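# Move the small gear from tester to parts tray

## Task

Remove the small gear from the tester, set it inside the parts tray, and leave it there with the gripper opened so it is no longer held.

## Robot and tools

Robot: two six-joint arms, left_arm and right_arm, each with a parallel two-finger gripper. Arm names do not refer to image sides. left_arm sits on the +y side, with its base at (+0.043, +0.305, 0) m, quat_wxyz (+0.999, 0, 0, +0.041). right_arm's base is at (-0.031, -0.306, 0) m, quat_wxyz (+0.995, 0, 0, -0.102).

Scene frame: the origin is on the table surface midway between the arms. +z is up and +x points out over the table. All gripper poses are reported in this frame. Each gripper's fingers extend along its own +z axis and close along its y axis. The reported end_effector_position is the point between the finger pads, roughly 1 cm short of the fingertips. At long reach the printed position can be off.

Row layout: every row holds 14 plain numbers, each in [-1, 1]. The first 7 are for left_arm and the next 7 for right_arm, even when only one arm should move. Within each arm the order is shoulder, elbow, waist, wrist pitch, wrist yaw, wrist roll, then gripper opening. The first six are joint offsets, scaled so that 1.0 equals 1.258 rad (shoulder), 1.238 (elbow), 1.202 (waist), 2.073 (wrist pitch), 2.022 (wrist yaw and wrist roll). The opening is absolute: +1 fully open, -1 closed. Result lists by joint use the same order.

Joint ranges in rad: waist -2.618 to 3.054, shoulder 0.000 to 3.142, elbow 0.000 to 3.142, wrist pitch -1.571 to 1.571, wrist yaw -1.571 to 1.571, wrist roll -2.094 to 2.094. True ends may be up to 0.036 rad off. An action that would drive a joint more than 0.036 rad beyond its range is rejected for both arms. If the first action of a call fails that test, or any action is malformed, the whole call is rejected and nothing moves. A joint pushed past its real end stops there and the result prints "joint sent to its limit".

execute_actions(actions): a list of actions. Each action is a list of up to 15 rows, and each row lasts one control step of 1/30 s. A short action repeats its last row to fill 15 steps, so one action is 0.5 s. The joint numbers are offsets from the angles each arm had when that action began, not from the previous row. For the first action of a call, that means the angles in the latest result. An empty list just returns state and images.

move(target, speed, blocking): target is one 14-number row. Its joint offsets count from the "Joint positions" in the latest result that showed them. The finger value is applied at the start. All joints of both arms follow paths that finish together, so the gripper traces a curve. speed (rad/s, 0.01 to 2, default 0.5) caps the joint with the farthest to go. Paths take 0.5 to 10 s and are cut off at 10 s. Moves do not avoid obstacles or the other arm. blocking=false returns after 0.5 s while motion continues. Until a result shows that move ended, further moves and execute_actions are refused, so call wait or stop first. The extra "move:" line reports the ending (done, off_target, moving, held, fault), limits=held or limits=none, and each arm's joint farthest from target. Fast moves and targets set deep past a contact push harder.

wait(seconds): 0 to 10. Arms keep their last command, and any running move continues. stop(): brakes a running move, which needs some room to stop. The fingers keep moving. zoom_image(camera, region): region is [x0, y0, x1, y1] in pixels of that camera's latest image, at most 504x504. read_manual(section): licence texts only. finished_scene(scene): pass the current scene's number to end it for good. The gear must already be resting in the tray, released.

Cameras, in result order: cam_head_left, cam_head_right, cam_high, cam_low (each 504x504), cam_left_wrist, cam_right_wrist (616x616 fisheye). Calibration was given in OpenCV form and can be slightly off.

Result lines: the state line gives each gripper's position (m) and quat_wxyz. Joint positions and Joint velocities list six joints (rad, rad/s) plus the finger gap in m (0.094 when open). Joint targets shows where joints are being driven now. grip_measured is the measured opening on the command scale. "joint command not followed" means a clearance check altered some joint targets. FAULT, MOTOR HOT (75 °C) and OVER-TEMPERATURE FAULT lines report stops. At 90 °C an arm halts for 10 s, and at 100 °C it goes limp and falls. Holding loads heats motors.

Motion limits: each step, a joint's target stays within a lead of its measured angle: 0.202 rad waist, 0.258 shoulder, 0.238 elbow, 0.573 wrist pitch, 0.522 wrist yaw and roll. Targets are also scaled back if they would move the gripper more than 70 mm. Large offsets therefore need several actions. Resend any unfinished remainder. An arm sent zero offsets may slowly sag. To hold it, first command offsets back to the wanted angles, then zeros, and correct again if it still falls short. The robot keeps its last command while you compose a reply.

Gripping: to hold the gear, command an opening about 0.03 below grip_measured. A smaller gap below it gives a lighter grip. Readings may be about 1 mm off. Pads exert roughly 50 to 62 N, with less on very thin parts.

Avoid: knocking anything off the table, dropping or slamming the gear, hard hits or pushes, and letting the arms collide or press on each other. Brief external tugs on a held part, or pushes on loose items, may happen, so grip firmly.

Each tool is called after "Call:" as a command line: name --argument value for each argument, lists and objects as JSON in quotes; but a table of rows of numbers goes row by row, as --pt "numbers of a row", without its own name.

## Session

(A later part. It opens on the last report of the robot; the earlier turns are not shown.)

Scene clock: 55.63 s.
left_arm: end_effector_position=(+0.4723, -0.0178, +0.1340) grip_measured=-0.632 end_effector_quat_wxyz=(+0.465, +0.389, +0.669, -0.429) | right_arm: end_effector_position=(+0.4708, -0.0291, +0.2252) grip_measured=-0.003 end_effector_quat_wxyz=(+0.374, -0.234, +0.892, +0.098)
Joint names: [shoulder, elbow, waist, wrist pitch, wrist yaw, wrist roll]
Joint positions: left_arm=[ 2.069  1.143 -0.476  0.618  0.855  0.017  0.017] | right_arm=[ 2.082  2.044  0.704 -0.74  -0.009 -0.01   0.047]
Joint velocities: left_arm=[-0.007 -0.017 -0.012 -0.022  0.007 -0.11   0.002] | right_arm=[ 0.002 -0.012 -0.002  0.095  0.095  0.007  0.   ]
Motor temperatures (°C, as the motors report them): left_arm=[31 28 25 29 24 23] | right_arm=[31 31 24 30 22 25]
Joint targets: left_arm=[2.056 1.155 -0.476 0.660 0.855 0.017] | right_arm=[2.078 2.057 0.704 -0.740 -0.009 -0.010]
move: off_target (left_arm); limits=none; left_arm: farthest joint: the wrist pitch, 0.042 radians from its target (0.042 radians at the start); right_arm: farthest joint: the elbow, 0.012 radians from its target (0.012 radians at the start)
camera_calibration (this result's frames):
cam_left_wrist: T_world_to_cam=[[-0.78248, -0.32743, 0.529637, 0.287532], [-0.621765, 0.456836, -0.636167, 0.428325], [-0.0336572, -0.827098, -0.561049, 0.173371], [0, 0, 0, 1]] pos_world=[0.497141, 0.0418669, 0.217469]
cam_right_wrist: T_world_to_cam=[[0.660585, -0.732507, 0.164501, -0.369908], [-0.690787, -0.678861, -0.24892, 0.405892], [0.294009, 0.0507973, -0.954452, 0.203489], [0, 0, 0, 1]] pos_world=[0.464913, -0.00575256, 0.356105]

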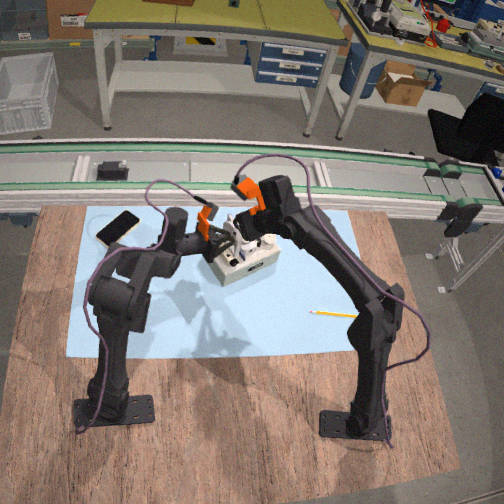

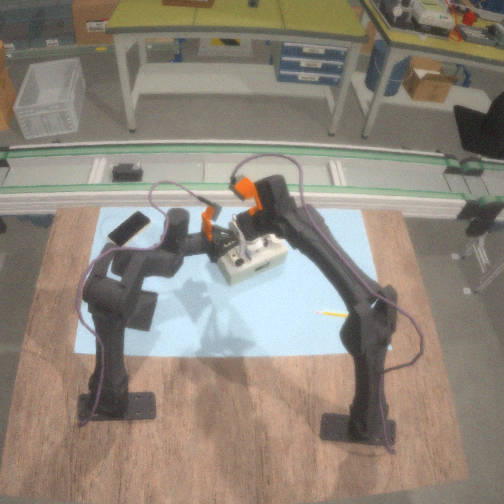

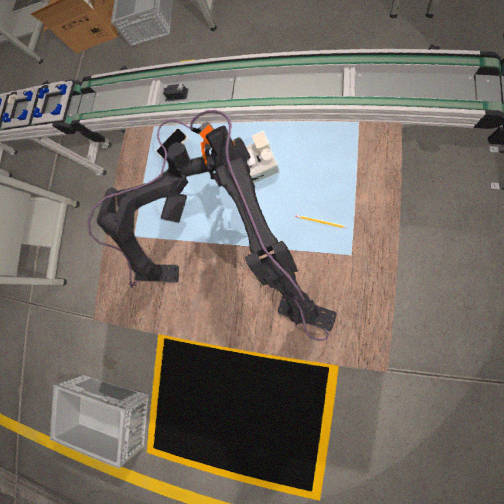

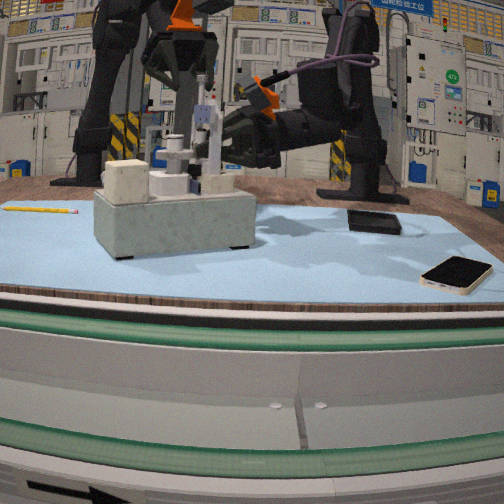

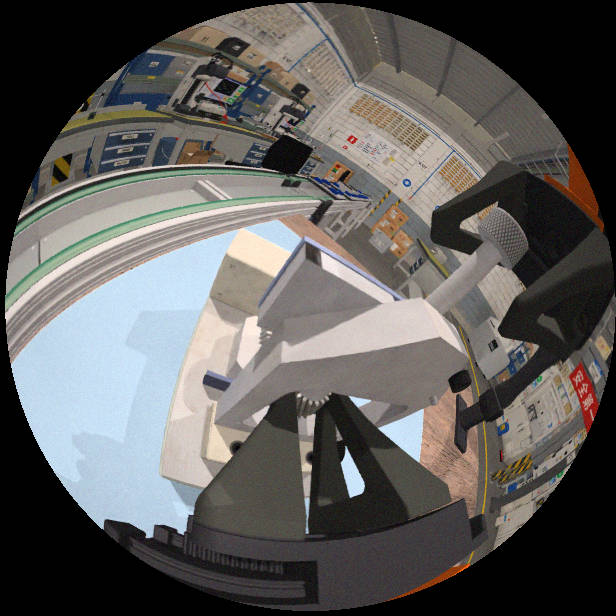

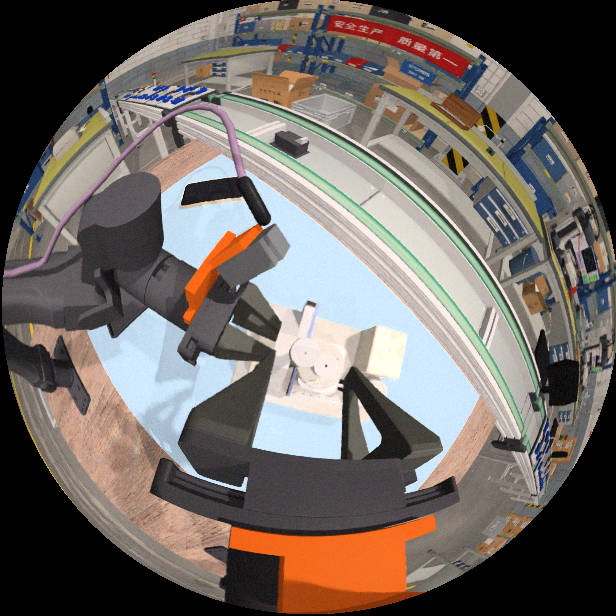

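Lower ~1.2 cm more, close, lift.

Call:
move --target '[-0.01,0.01,0,0.02,0,0,-0.75,0.022,0.005,0.008,0,0,0,0]' --speed 0.1

Call:
move --target '[-0.01,0.01,0,0.02,0,0,-0.75,0,0,0,0,0,0,-0.8]'

Call:
move --target '[-0.01,0.01,0,0.02,0,0,-0.75,-0.08,0.08,0,0,0,0,-0.8]' --speed 0.08

Call:
zoom_image --camera "cam_low" --region '[120, 0, 320, 200]'

Scene clock: 58.17 s.
left_arm: end_effector_position=(+0.4724, -0.0178, +0.1340) grip_measured=-0.632 end_effector_quat_wxyz=(+0.465, +0.389, +0.669, -0.429) | right_arm: end_effector_position=(+0.4730, -0.0278, +0.2128) grip_measured=-0.003 end_effector_quat_wxyz=(+0.364, -0.235, +0.896, +0.095)
Joint names: [shoulder, elbow, waist, wrist pitch, wrist yaw, wrist roll]
Joint positions: left_arm=[ 2.069  1.143 -0.476  0.619  0.854  0.017  0.017] | right_arm=[ 2.105  2.044  0.704 -0.739 -0.009 -0.01   0.047]
Joint velocities: left_arm=[-0.012 -0.012 -0.017  0.007 -0.007 -0.125  0.001] | right_arm=[ 0.002  0.002 -0.007 -0.051 -0.007 -0.037  0.001]
Motor temperatures (°C, as the motors report them): left_arm=[31 28 25 30 24 23] | right_arm=[31 31 24 29 22 25]
Joint targets: left_arm=[2.056 1.155 -0.476 0.660 0.855 0.017] | right_arm=[2.109 2.050 0.713 -0.740 -0.009 -0.010]
move: off_target (left_arm); limits=none; left_arm: farthest joint: the wrist pitch, 0.041 radians from its target (0.041 radians at the start); right_arm: farthest joint: the waist, 0.010 radians from its target (0.010 radians at the start)
camera_calibration (this result's frames):
cam_left_wrist: T_world_to_cam=[[-0.782571, -0.327693, 0.529339, 0.287651], [-0.621679, 0.456585, -0.636432, 0.428394], [-0.033134, -0.827132, -0.56103, 0.173165], [0, 0, 0, 1]] pos_world=[0.497168, 0.0418934, 0.217529]
cam_right_wrist: T_world_to_cam=[[0.66384, -0.730713, 0.159295, -0.36877], [-0.695118, -0.681433, -0.22904, 0.402952], [0.275912, 0.0413169, -0.960295, 0.200455], [0, 0, 0, 1]] pos_world=[0.469595, -0.00316234, 0.343531]

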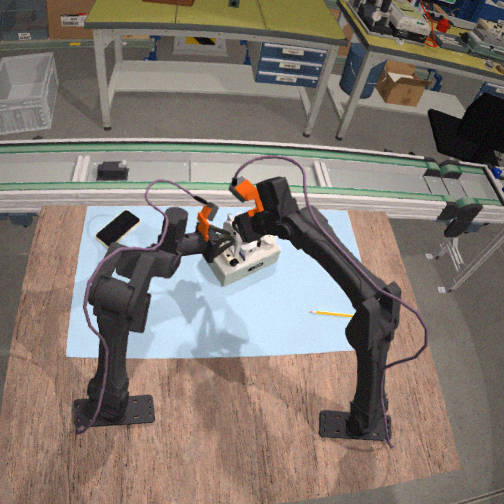

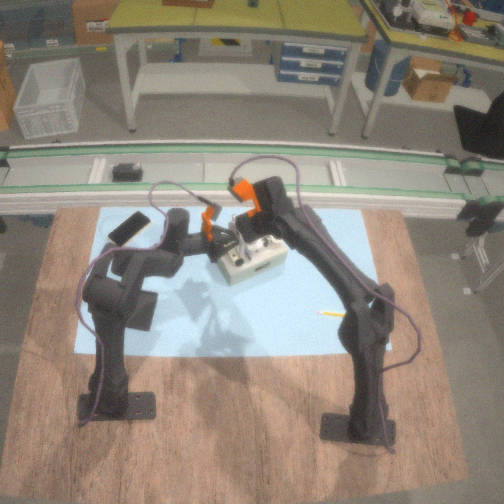

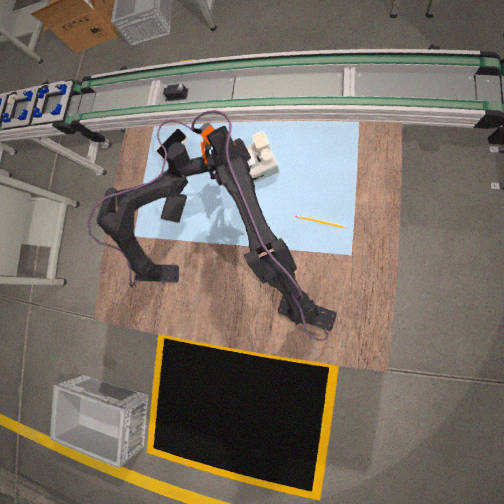

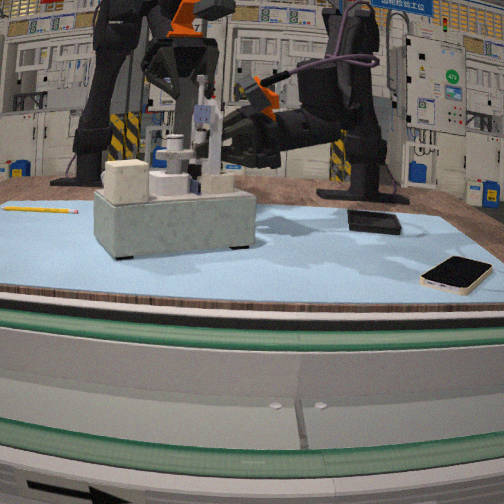

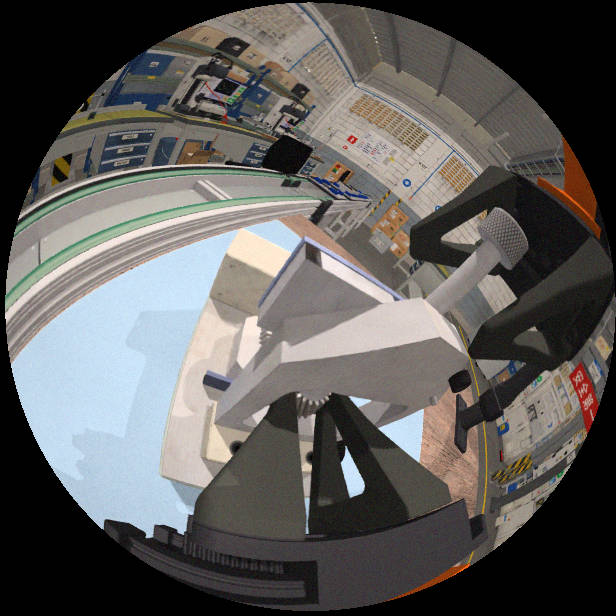

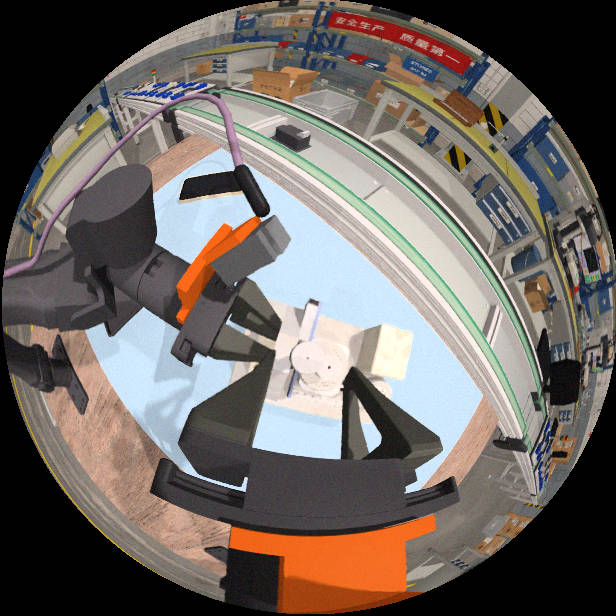

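Scene clock: 58.87 s.
left_arm: end_effector_position=(+0.4724, -0.0178, +0.1340) grip_measured=-0.632 end_effector_quat_wxyz=(+0.465, +0.389, +0.669, -0.429) | right_arm: end_effector_position=(+0.4692, -0.0219, +0.2124) grip_measured=-0.797 end_effector_quat_wxyz=(+0.360, -0.241, +0.895, +0.104)
Joint names: [shoulder, elbow, waist, wrist pitch, wrist yaw, wrist roll]
Joint positions: left_arm=[ 2.069  1.143 -0.476  0.618  0.854  0.017  0.017] | right_arm=[ 2.105  2.044  0.71  -0.742 -0.028 -0.01   0.01 ]
Joint velocities: left_arm=[-0.002 -0.022 -0.012 -0.022 -0.022 -0.037 -0.   ] | right_arm=[-0.007 -0.017  0.002  0.066 -0.081 -0.037 -0.001]
Motor temperatures (°C, as the motors report them): left_arm=[31 28 25 30 24 23] | right_arm=[31 30 24 29 22 25]
Joint targets: left_arm=[2.056 1.155 -0.476 0.660 0.854 0.017] | right_arm=[2.105 2.044 0.704 -0.739 -0.010 -0.010]
move: off_target (left_arm); limits=none; left_arm: farthest joint: the wrist pitch, 0.042 radians from its target (0.042 radians at the start); right_arm: farthest joint: the wrist yaw, 0.019 radians from its target (0.000 radians at the start)
camera_calibration (this result's frames):
cam_left_wrist: T_world_to_cam=[[-0.782289, -0.328111, 0.529497, 0.287577], [-0.622041, 0.45652, -0.636125, 0.428481], [-0.0330061, -0.827002, -0.561229, 0.173113], [0, 0, 0, 1]] pos_world=[0.497215, 0.0419121, 0.217453]
cam_right_wrist: T_world_to_cam=[[0.679286, -0.719141, 0.14631, -0.366097], [-0.683674, -0.692585, -0.230033, 0.398778], [0.266759, 0.0562297, -0.962122, 0.205882], [0, 0, 0, 1]] pos_world=[0.466398, 0.00133542, 0.343379]

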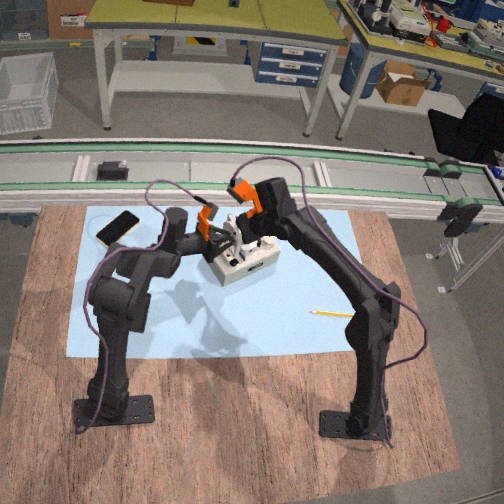

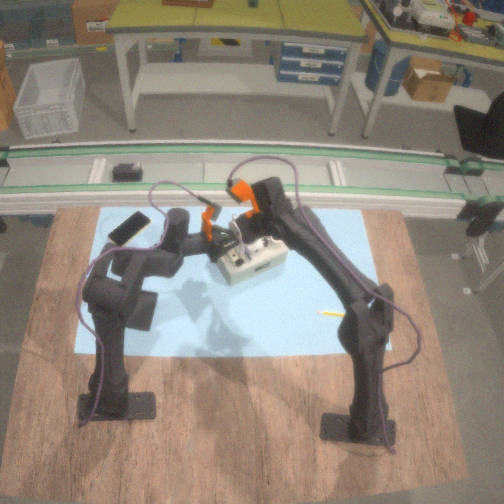

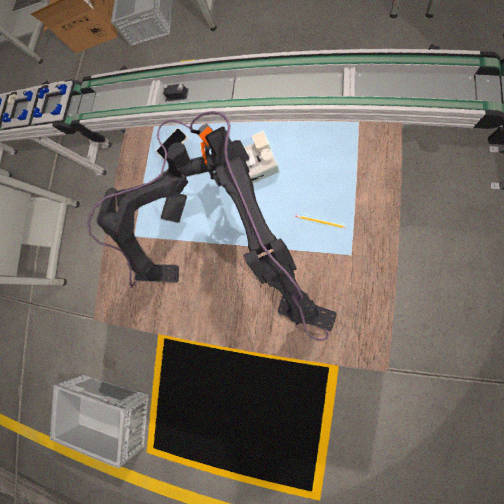

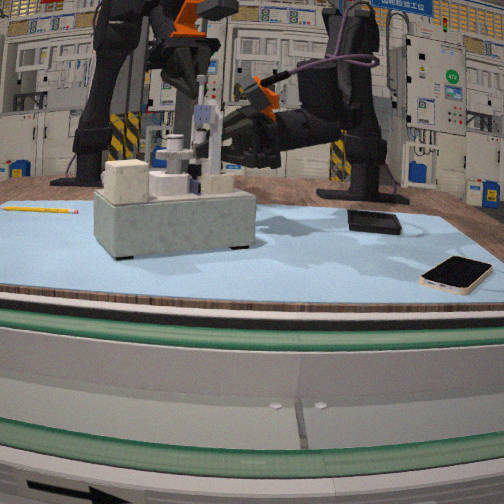

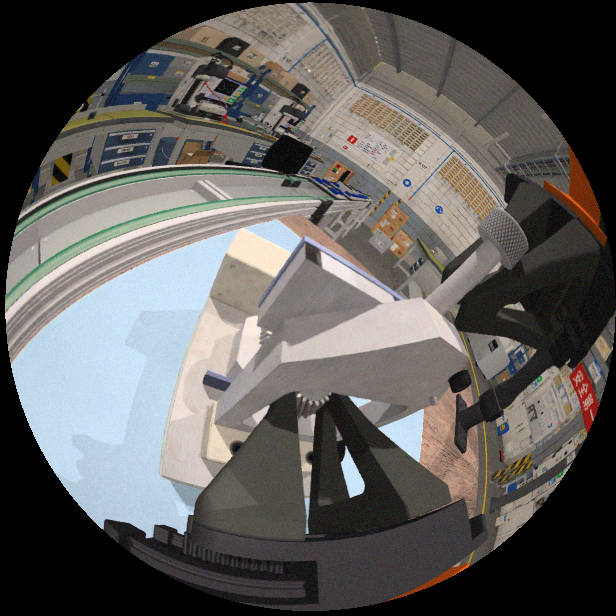

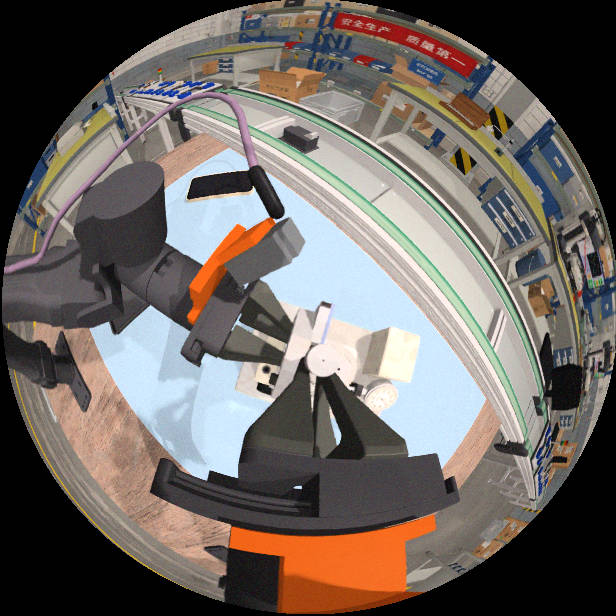

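Scene clock: 60.50 s.
left_arm: end_effector_position=(+0.4724, -0.0178, +0.1340) grip_measured=-0.632 end_effector_quat_wxyz=(+0.465, +0.389, +0.669, -0.429) | right_arm: end_effector_position=(+0.4651, -0.0236, +0.2836) grip_measured=-0.797 end_effector_quat_wxyz=(+0.420, -0.236, +0.868, +0.121)
Joint names: [shoulder, elbow, waist, wrist pitch, wrist yaw, wrist roll]
Joint positions: left_arm=[ 2.069  1.143 -0.476  0.618  0.854  0.017  0.017] | right_arm=[ 2.029  2.119  0.71  -0.755 -0.031 -0.01   0.01 ]
Joint velocities: left_arm=[-0.017  0.012  0.022  0.007  0.037  0.051 -0.   ] | right_arm=[-0.007  0.007  0.002 -0.007 -0.081  0.007  0.001]
Motor temperatures (°C, as the motors report them): left_arm=[31 27 25 30 24 23] | right_arm=[32 30 24 29 22 25]
Joint targets: left_arm=[2.056 1.155 -0.476 0.660 0.854 0.017] | right_arm=[2.004 2.143 0.710 -0.742 -0.028 -0.010]
move: off_target (left_arm, right_arm); limits=none; left_arm: farthest joint: the wrist pitch, 0.041 radians from its target (0.041 radians at the start); right_arm: farthest joint: the shoulder, 0.025 radians from its target (0.100 radians at the start)
camera_calibration (this result's frames):
cam_left_wrist: T_world_to_cam=[[-0.782289, -0.328111, 0.529497, 0.287577], [-0.622041, 0.45652, -0.636125, 0.428481], [-0.0330061, -0.827002, -0.561229, 0.173113], [0, 0, 0, 1]] pos_world=[0.497215, 0.0419121, 0.217453]
cam_right_wrist: T_world_to_cam=[[0.661821, -0.728567, 0.176585, -0.37559], [-0.64749, -0.674253, -0.355161, 0.43028], [0.377822, 0.120716, -0.917975, 0.212881], [0, 0, 0, 1]] pos_world=[0.446744, -0.0092234, 0.414562]

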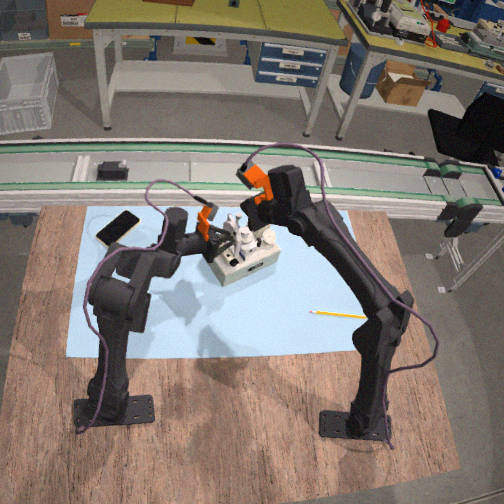

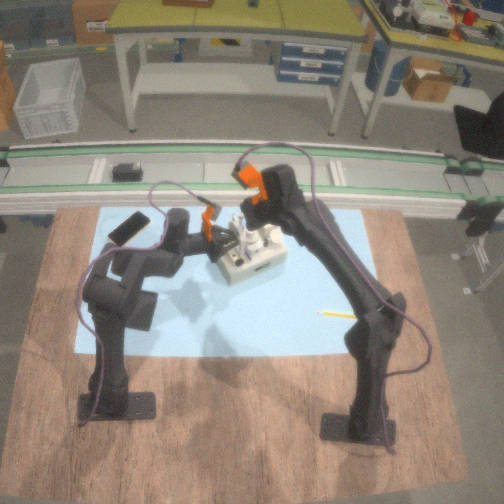

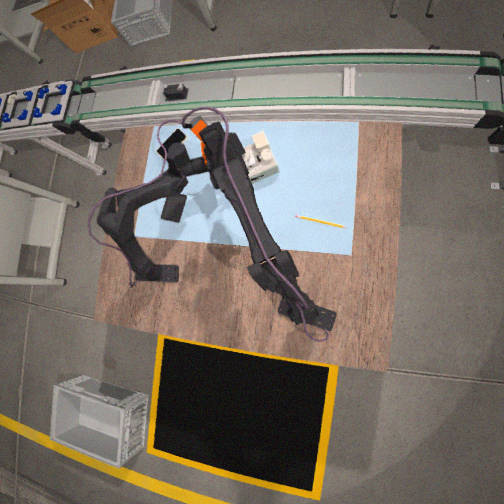

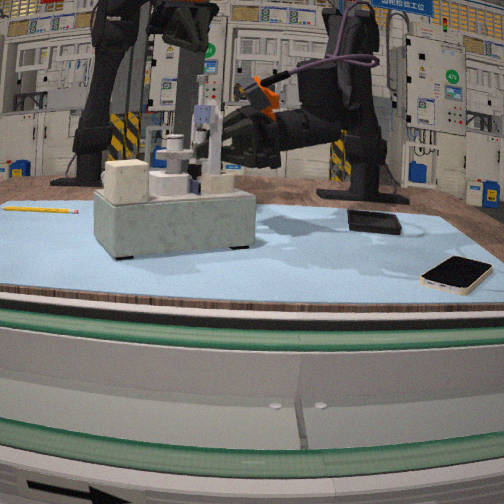

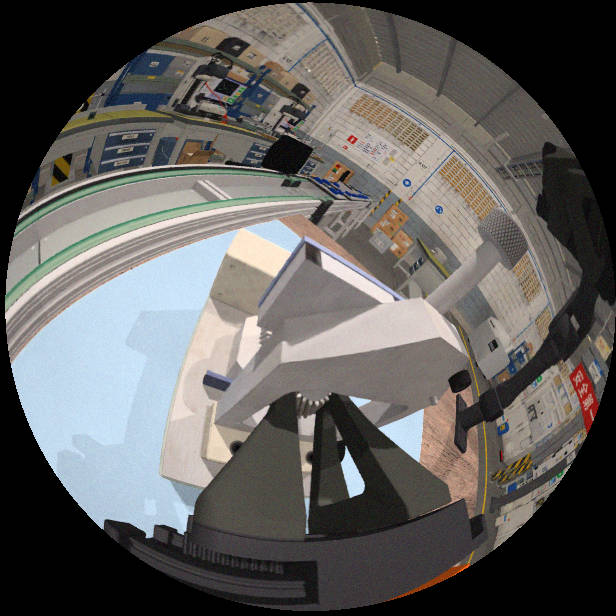

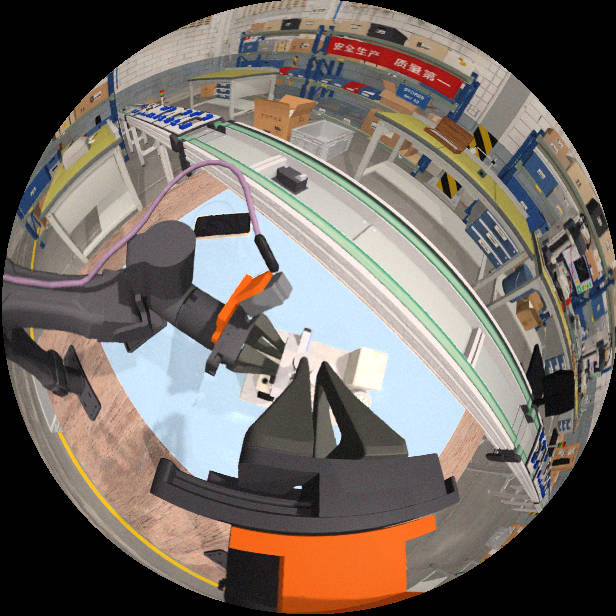

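Region (120, 0, 320, 200) of cam_low's 504x504 image, scaled by 2.520, with more detail than that image has.

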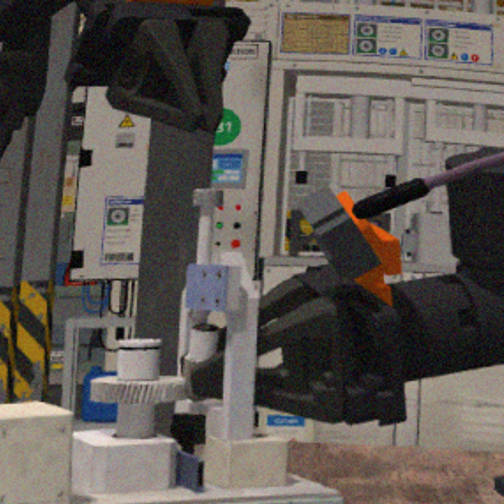

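Call:
move --target '[-0.01,0.01,0,0.02,0,0,-0.75, 0.0,0.0,0,0,0,0,0.0]'

Call:
move --target '[-0.01,0.01,0,0.02,0,0,-0.75, 0.075,-0.065,0,0.01,0,0,0.0]' --speed 0.2

Scene clock: 61.90 s.
left_arm: end_effector_position=(+0.4724, -0.0178, +0.1340) grip_measured=-0.632 end_effector_quat_wxyz=(+0.465, +0.389, +0.669, -0.429) | right_arm: end_effector_position=(+0.4651, -0.0236, +0.2836) grip_measured=-0.003 end_effector_quat_wxyz=(+0.420, -0.236, +0.868, +0.121)
Joint names: [shoulder, elbow, waist, wrist pitch, wrist yaw, wrist roll]
Joint positions: left_arm=[ 2.069  1.143 -0.476  0.618  0.854  0.017  0.017] | right_arm=[ 2.029  2.119  0.71  -0.755 -0.031 -0.01   0.047]
Joint velocities: left_arm=[-0.002 -0.012 -0.007 -0.007 -0.007 -0.051 -0.001] | right_arm=[-0.007 -0.007 -0.002 -0.022 -0.051  0.022 -0.002]
Motor temperatures (°C, as the motors report them): left_arm=[31 27 25 30 24 23] | right_arm=[32 30 24 29 22 25]
Joint targets: left_arm=[2.056 1.155 -0.476 0.660 0.854 0.017] | right_arm=[2.029 2.119 0.710 -0.755 -0.031 -0.010]
move: off_target (left_arm); limits=none; left_arm: farthest joint: the wrist pitch, 0.041 radians from its target (0.041 radians at the start); right_arm: farthest joint: the waist, 0.000 radians from its target (0.000 radians at the start)
camera_calibration (this result's frames):
cam_left_wrist: T_world_to_cam=[[-0.782289, -0.328111, 0.529497, 0.287577], [-0.622041, 0.45652, -0.636125, 0.428481], [-0.0330061, -0.827002, -0.561229, 0.173113], [0, 0, 0, 1]] pos_world=[0.497215, 0.0419121, 0.217453]
cam_right_wrist: T_world_to_cam=[[0.661821, -0.728567, 0.176585, -0.37559], [-0.64749, -0.674253, -0.355161, 0.43028], [0.377822, 0.120716, -0.917975, 0.212881], [0, 0, 0, 1]] pos_world=[0.446744, -0.0092234, 0.414562]

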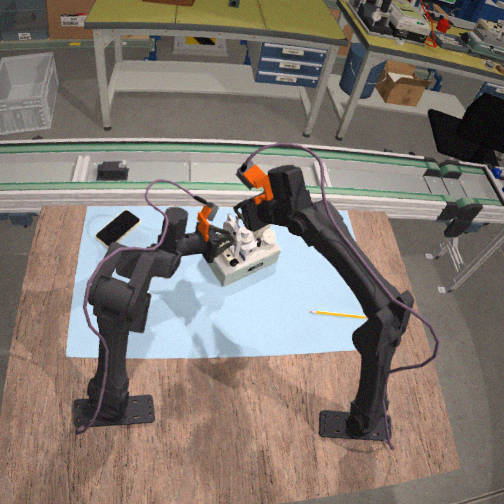

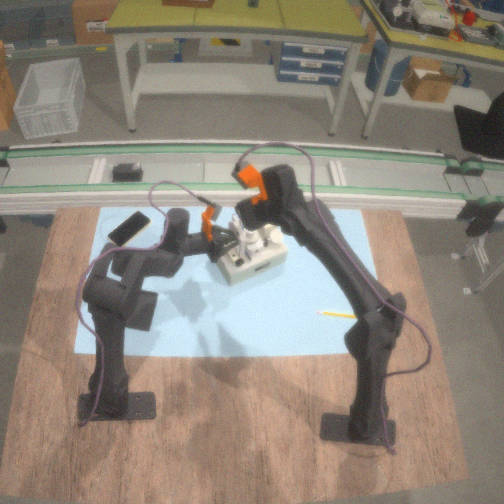

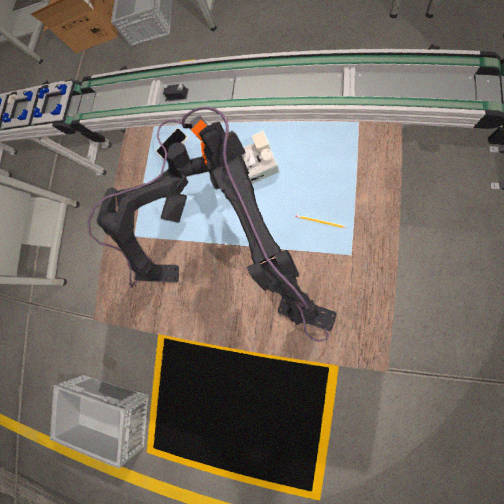

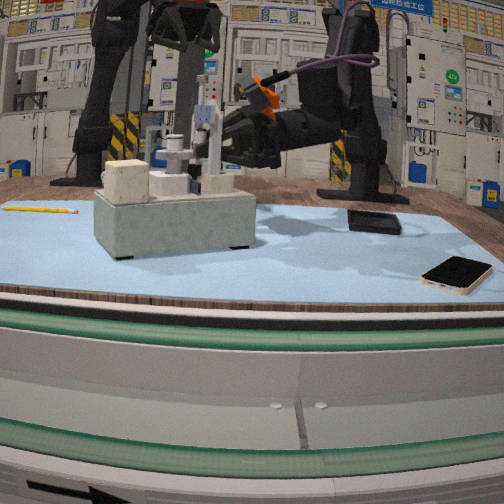

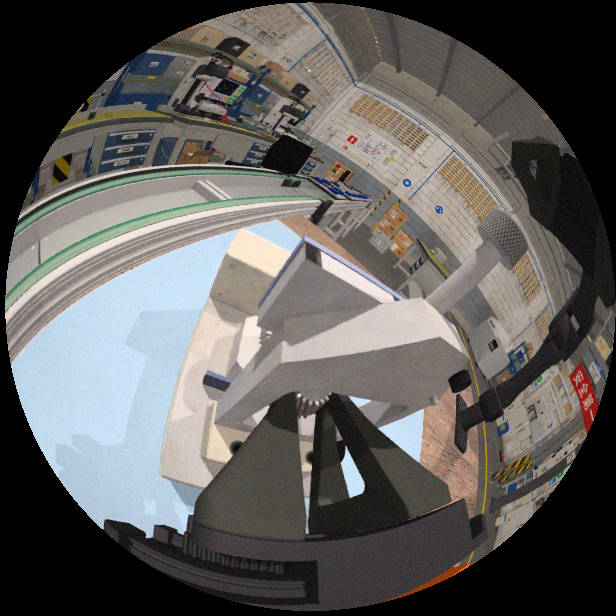

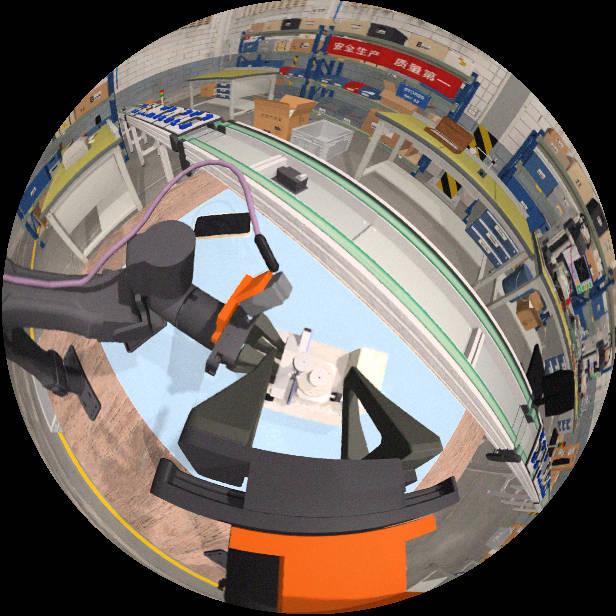

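Scene clock: 62.73 s.
left_arm: end_effector_position=(+0.4724, -0.0178, +0.1340) grip_measured=-0.632 end_effector_quat_wxyz=(+0.465, +0.389, +0.669, -0.429) | right_arm: end_effector_position=(+0.4682, -0.0216, +0.1891) grip_measured=-0.003 end_effector_quat_wxyz=(+0.337, -0.244, +0.904, +0.100)
Joint names: [shoulder, elbow, waist, wrist pitch, wrist yaw, wrist roll]
Joint positions: left_arm=[ 2.069  1.143 -0.476  0.618  0.854  0.017  0.017] | right_arm=[ 2.136  2.034  0.71  -0.752 -0.032 -0.01   0.047]
Joint velocities: left_arm=[ 0.012 -0.012  0.007  0.066 -0.037 -0.051 -0.001] | right_arm=[-0.007 -0.002 -0.012  0.095 -0.051  0.022 -0.001]
Motor temperatures (°C, as the motors report them): left_arm=[31 27 25 30 24 23] | right_arm=[32 30 24 29 22 25]
Joint targets: left_arm=[2.056 1.155 -0.476 0.660 0.854 0.017] | right_arm=[2.123 2.038 0.710 -0.734 -0.031 -0.010]
move: off_target (left_arm); limits=none; left_arm: farthest joint: the wrist pitch, 0.041 radians from its target (0.041 radians at the start); right_arm: farthest joint: the wrist pitch, 0.017 radians from its target (0.021 radians at the start)
camera_calibration (this result's frames):
cam_left_wrist: T_world_to_cam=[[-0.782289, -0.328111, 0.529497, 0.287577], [-0.622041, 0.45652, -0.636125, 0.428481], [-0.0330061, -0.827002, -0.561229, 0.173113], [0, 0, 0, 1]] pos_world=[0.497215, 0.0419121, 0.217453]
cam_right_wrist: T_world_to_cam=[[0.687764, -0.714124, 0.13041, -0.362643], [-0.691305, -0.699123, -0.182548, 0.387381], [0.221535, 0.035397, -0.97451, 0.20678], [0, 0, 0, 1]] pos_world=[0.471402, 0.00453574, 0.319518]

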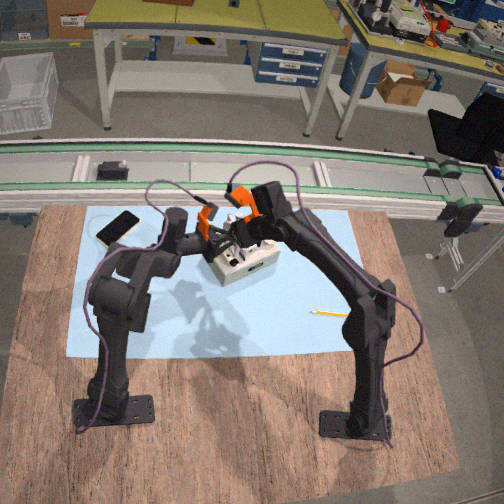

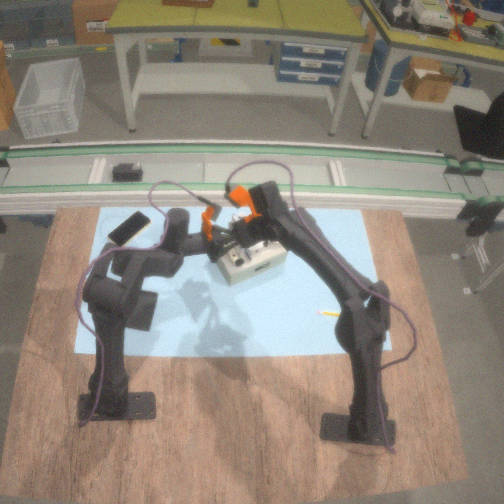

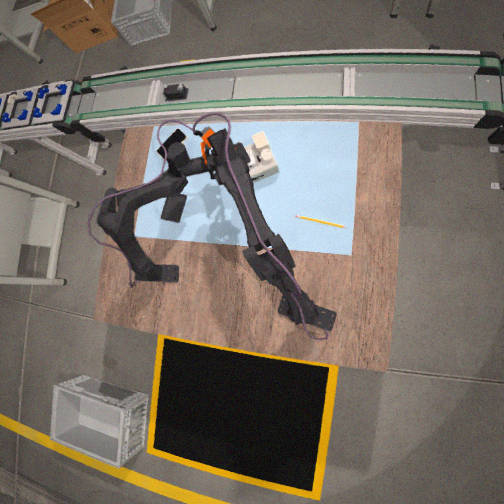

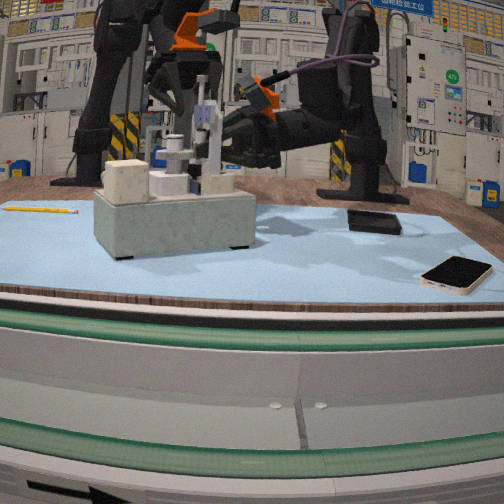

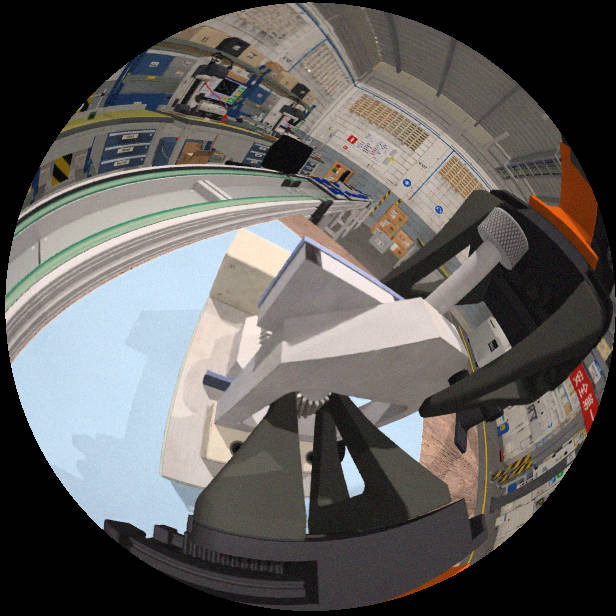

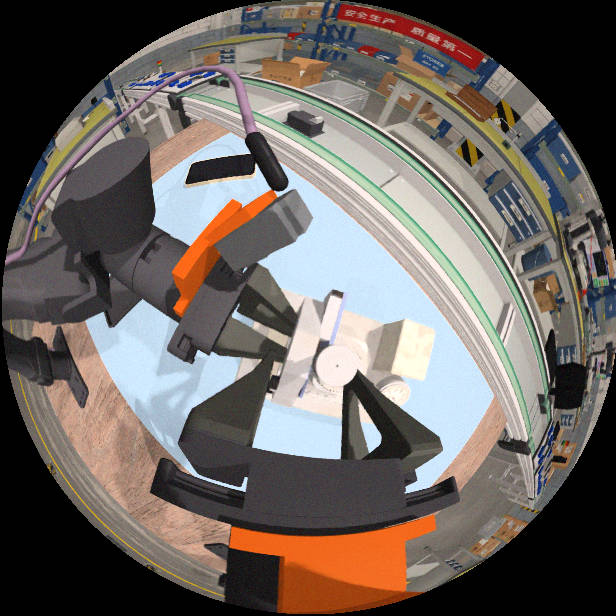

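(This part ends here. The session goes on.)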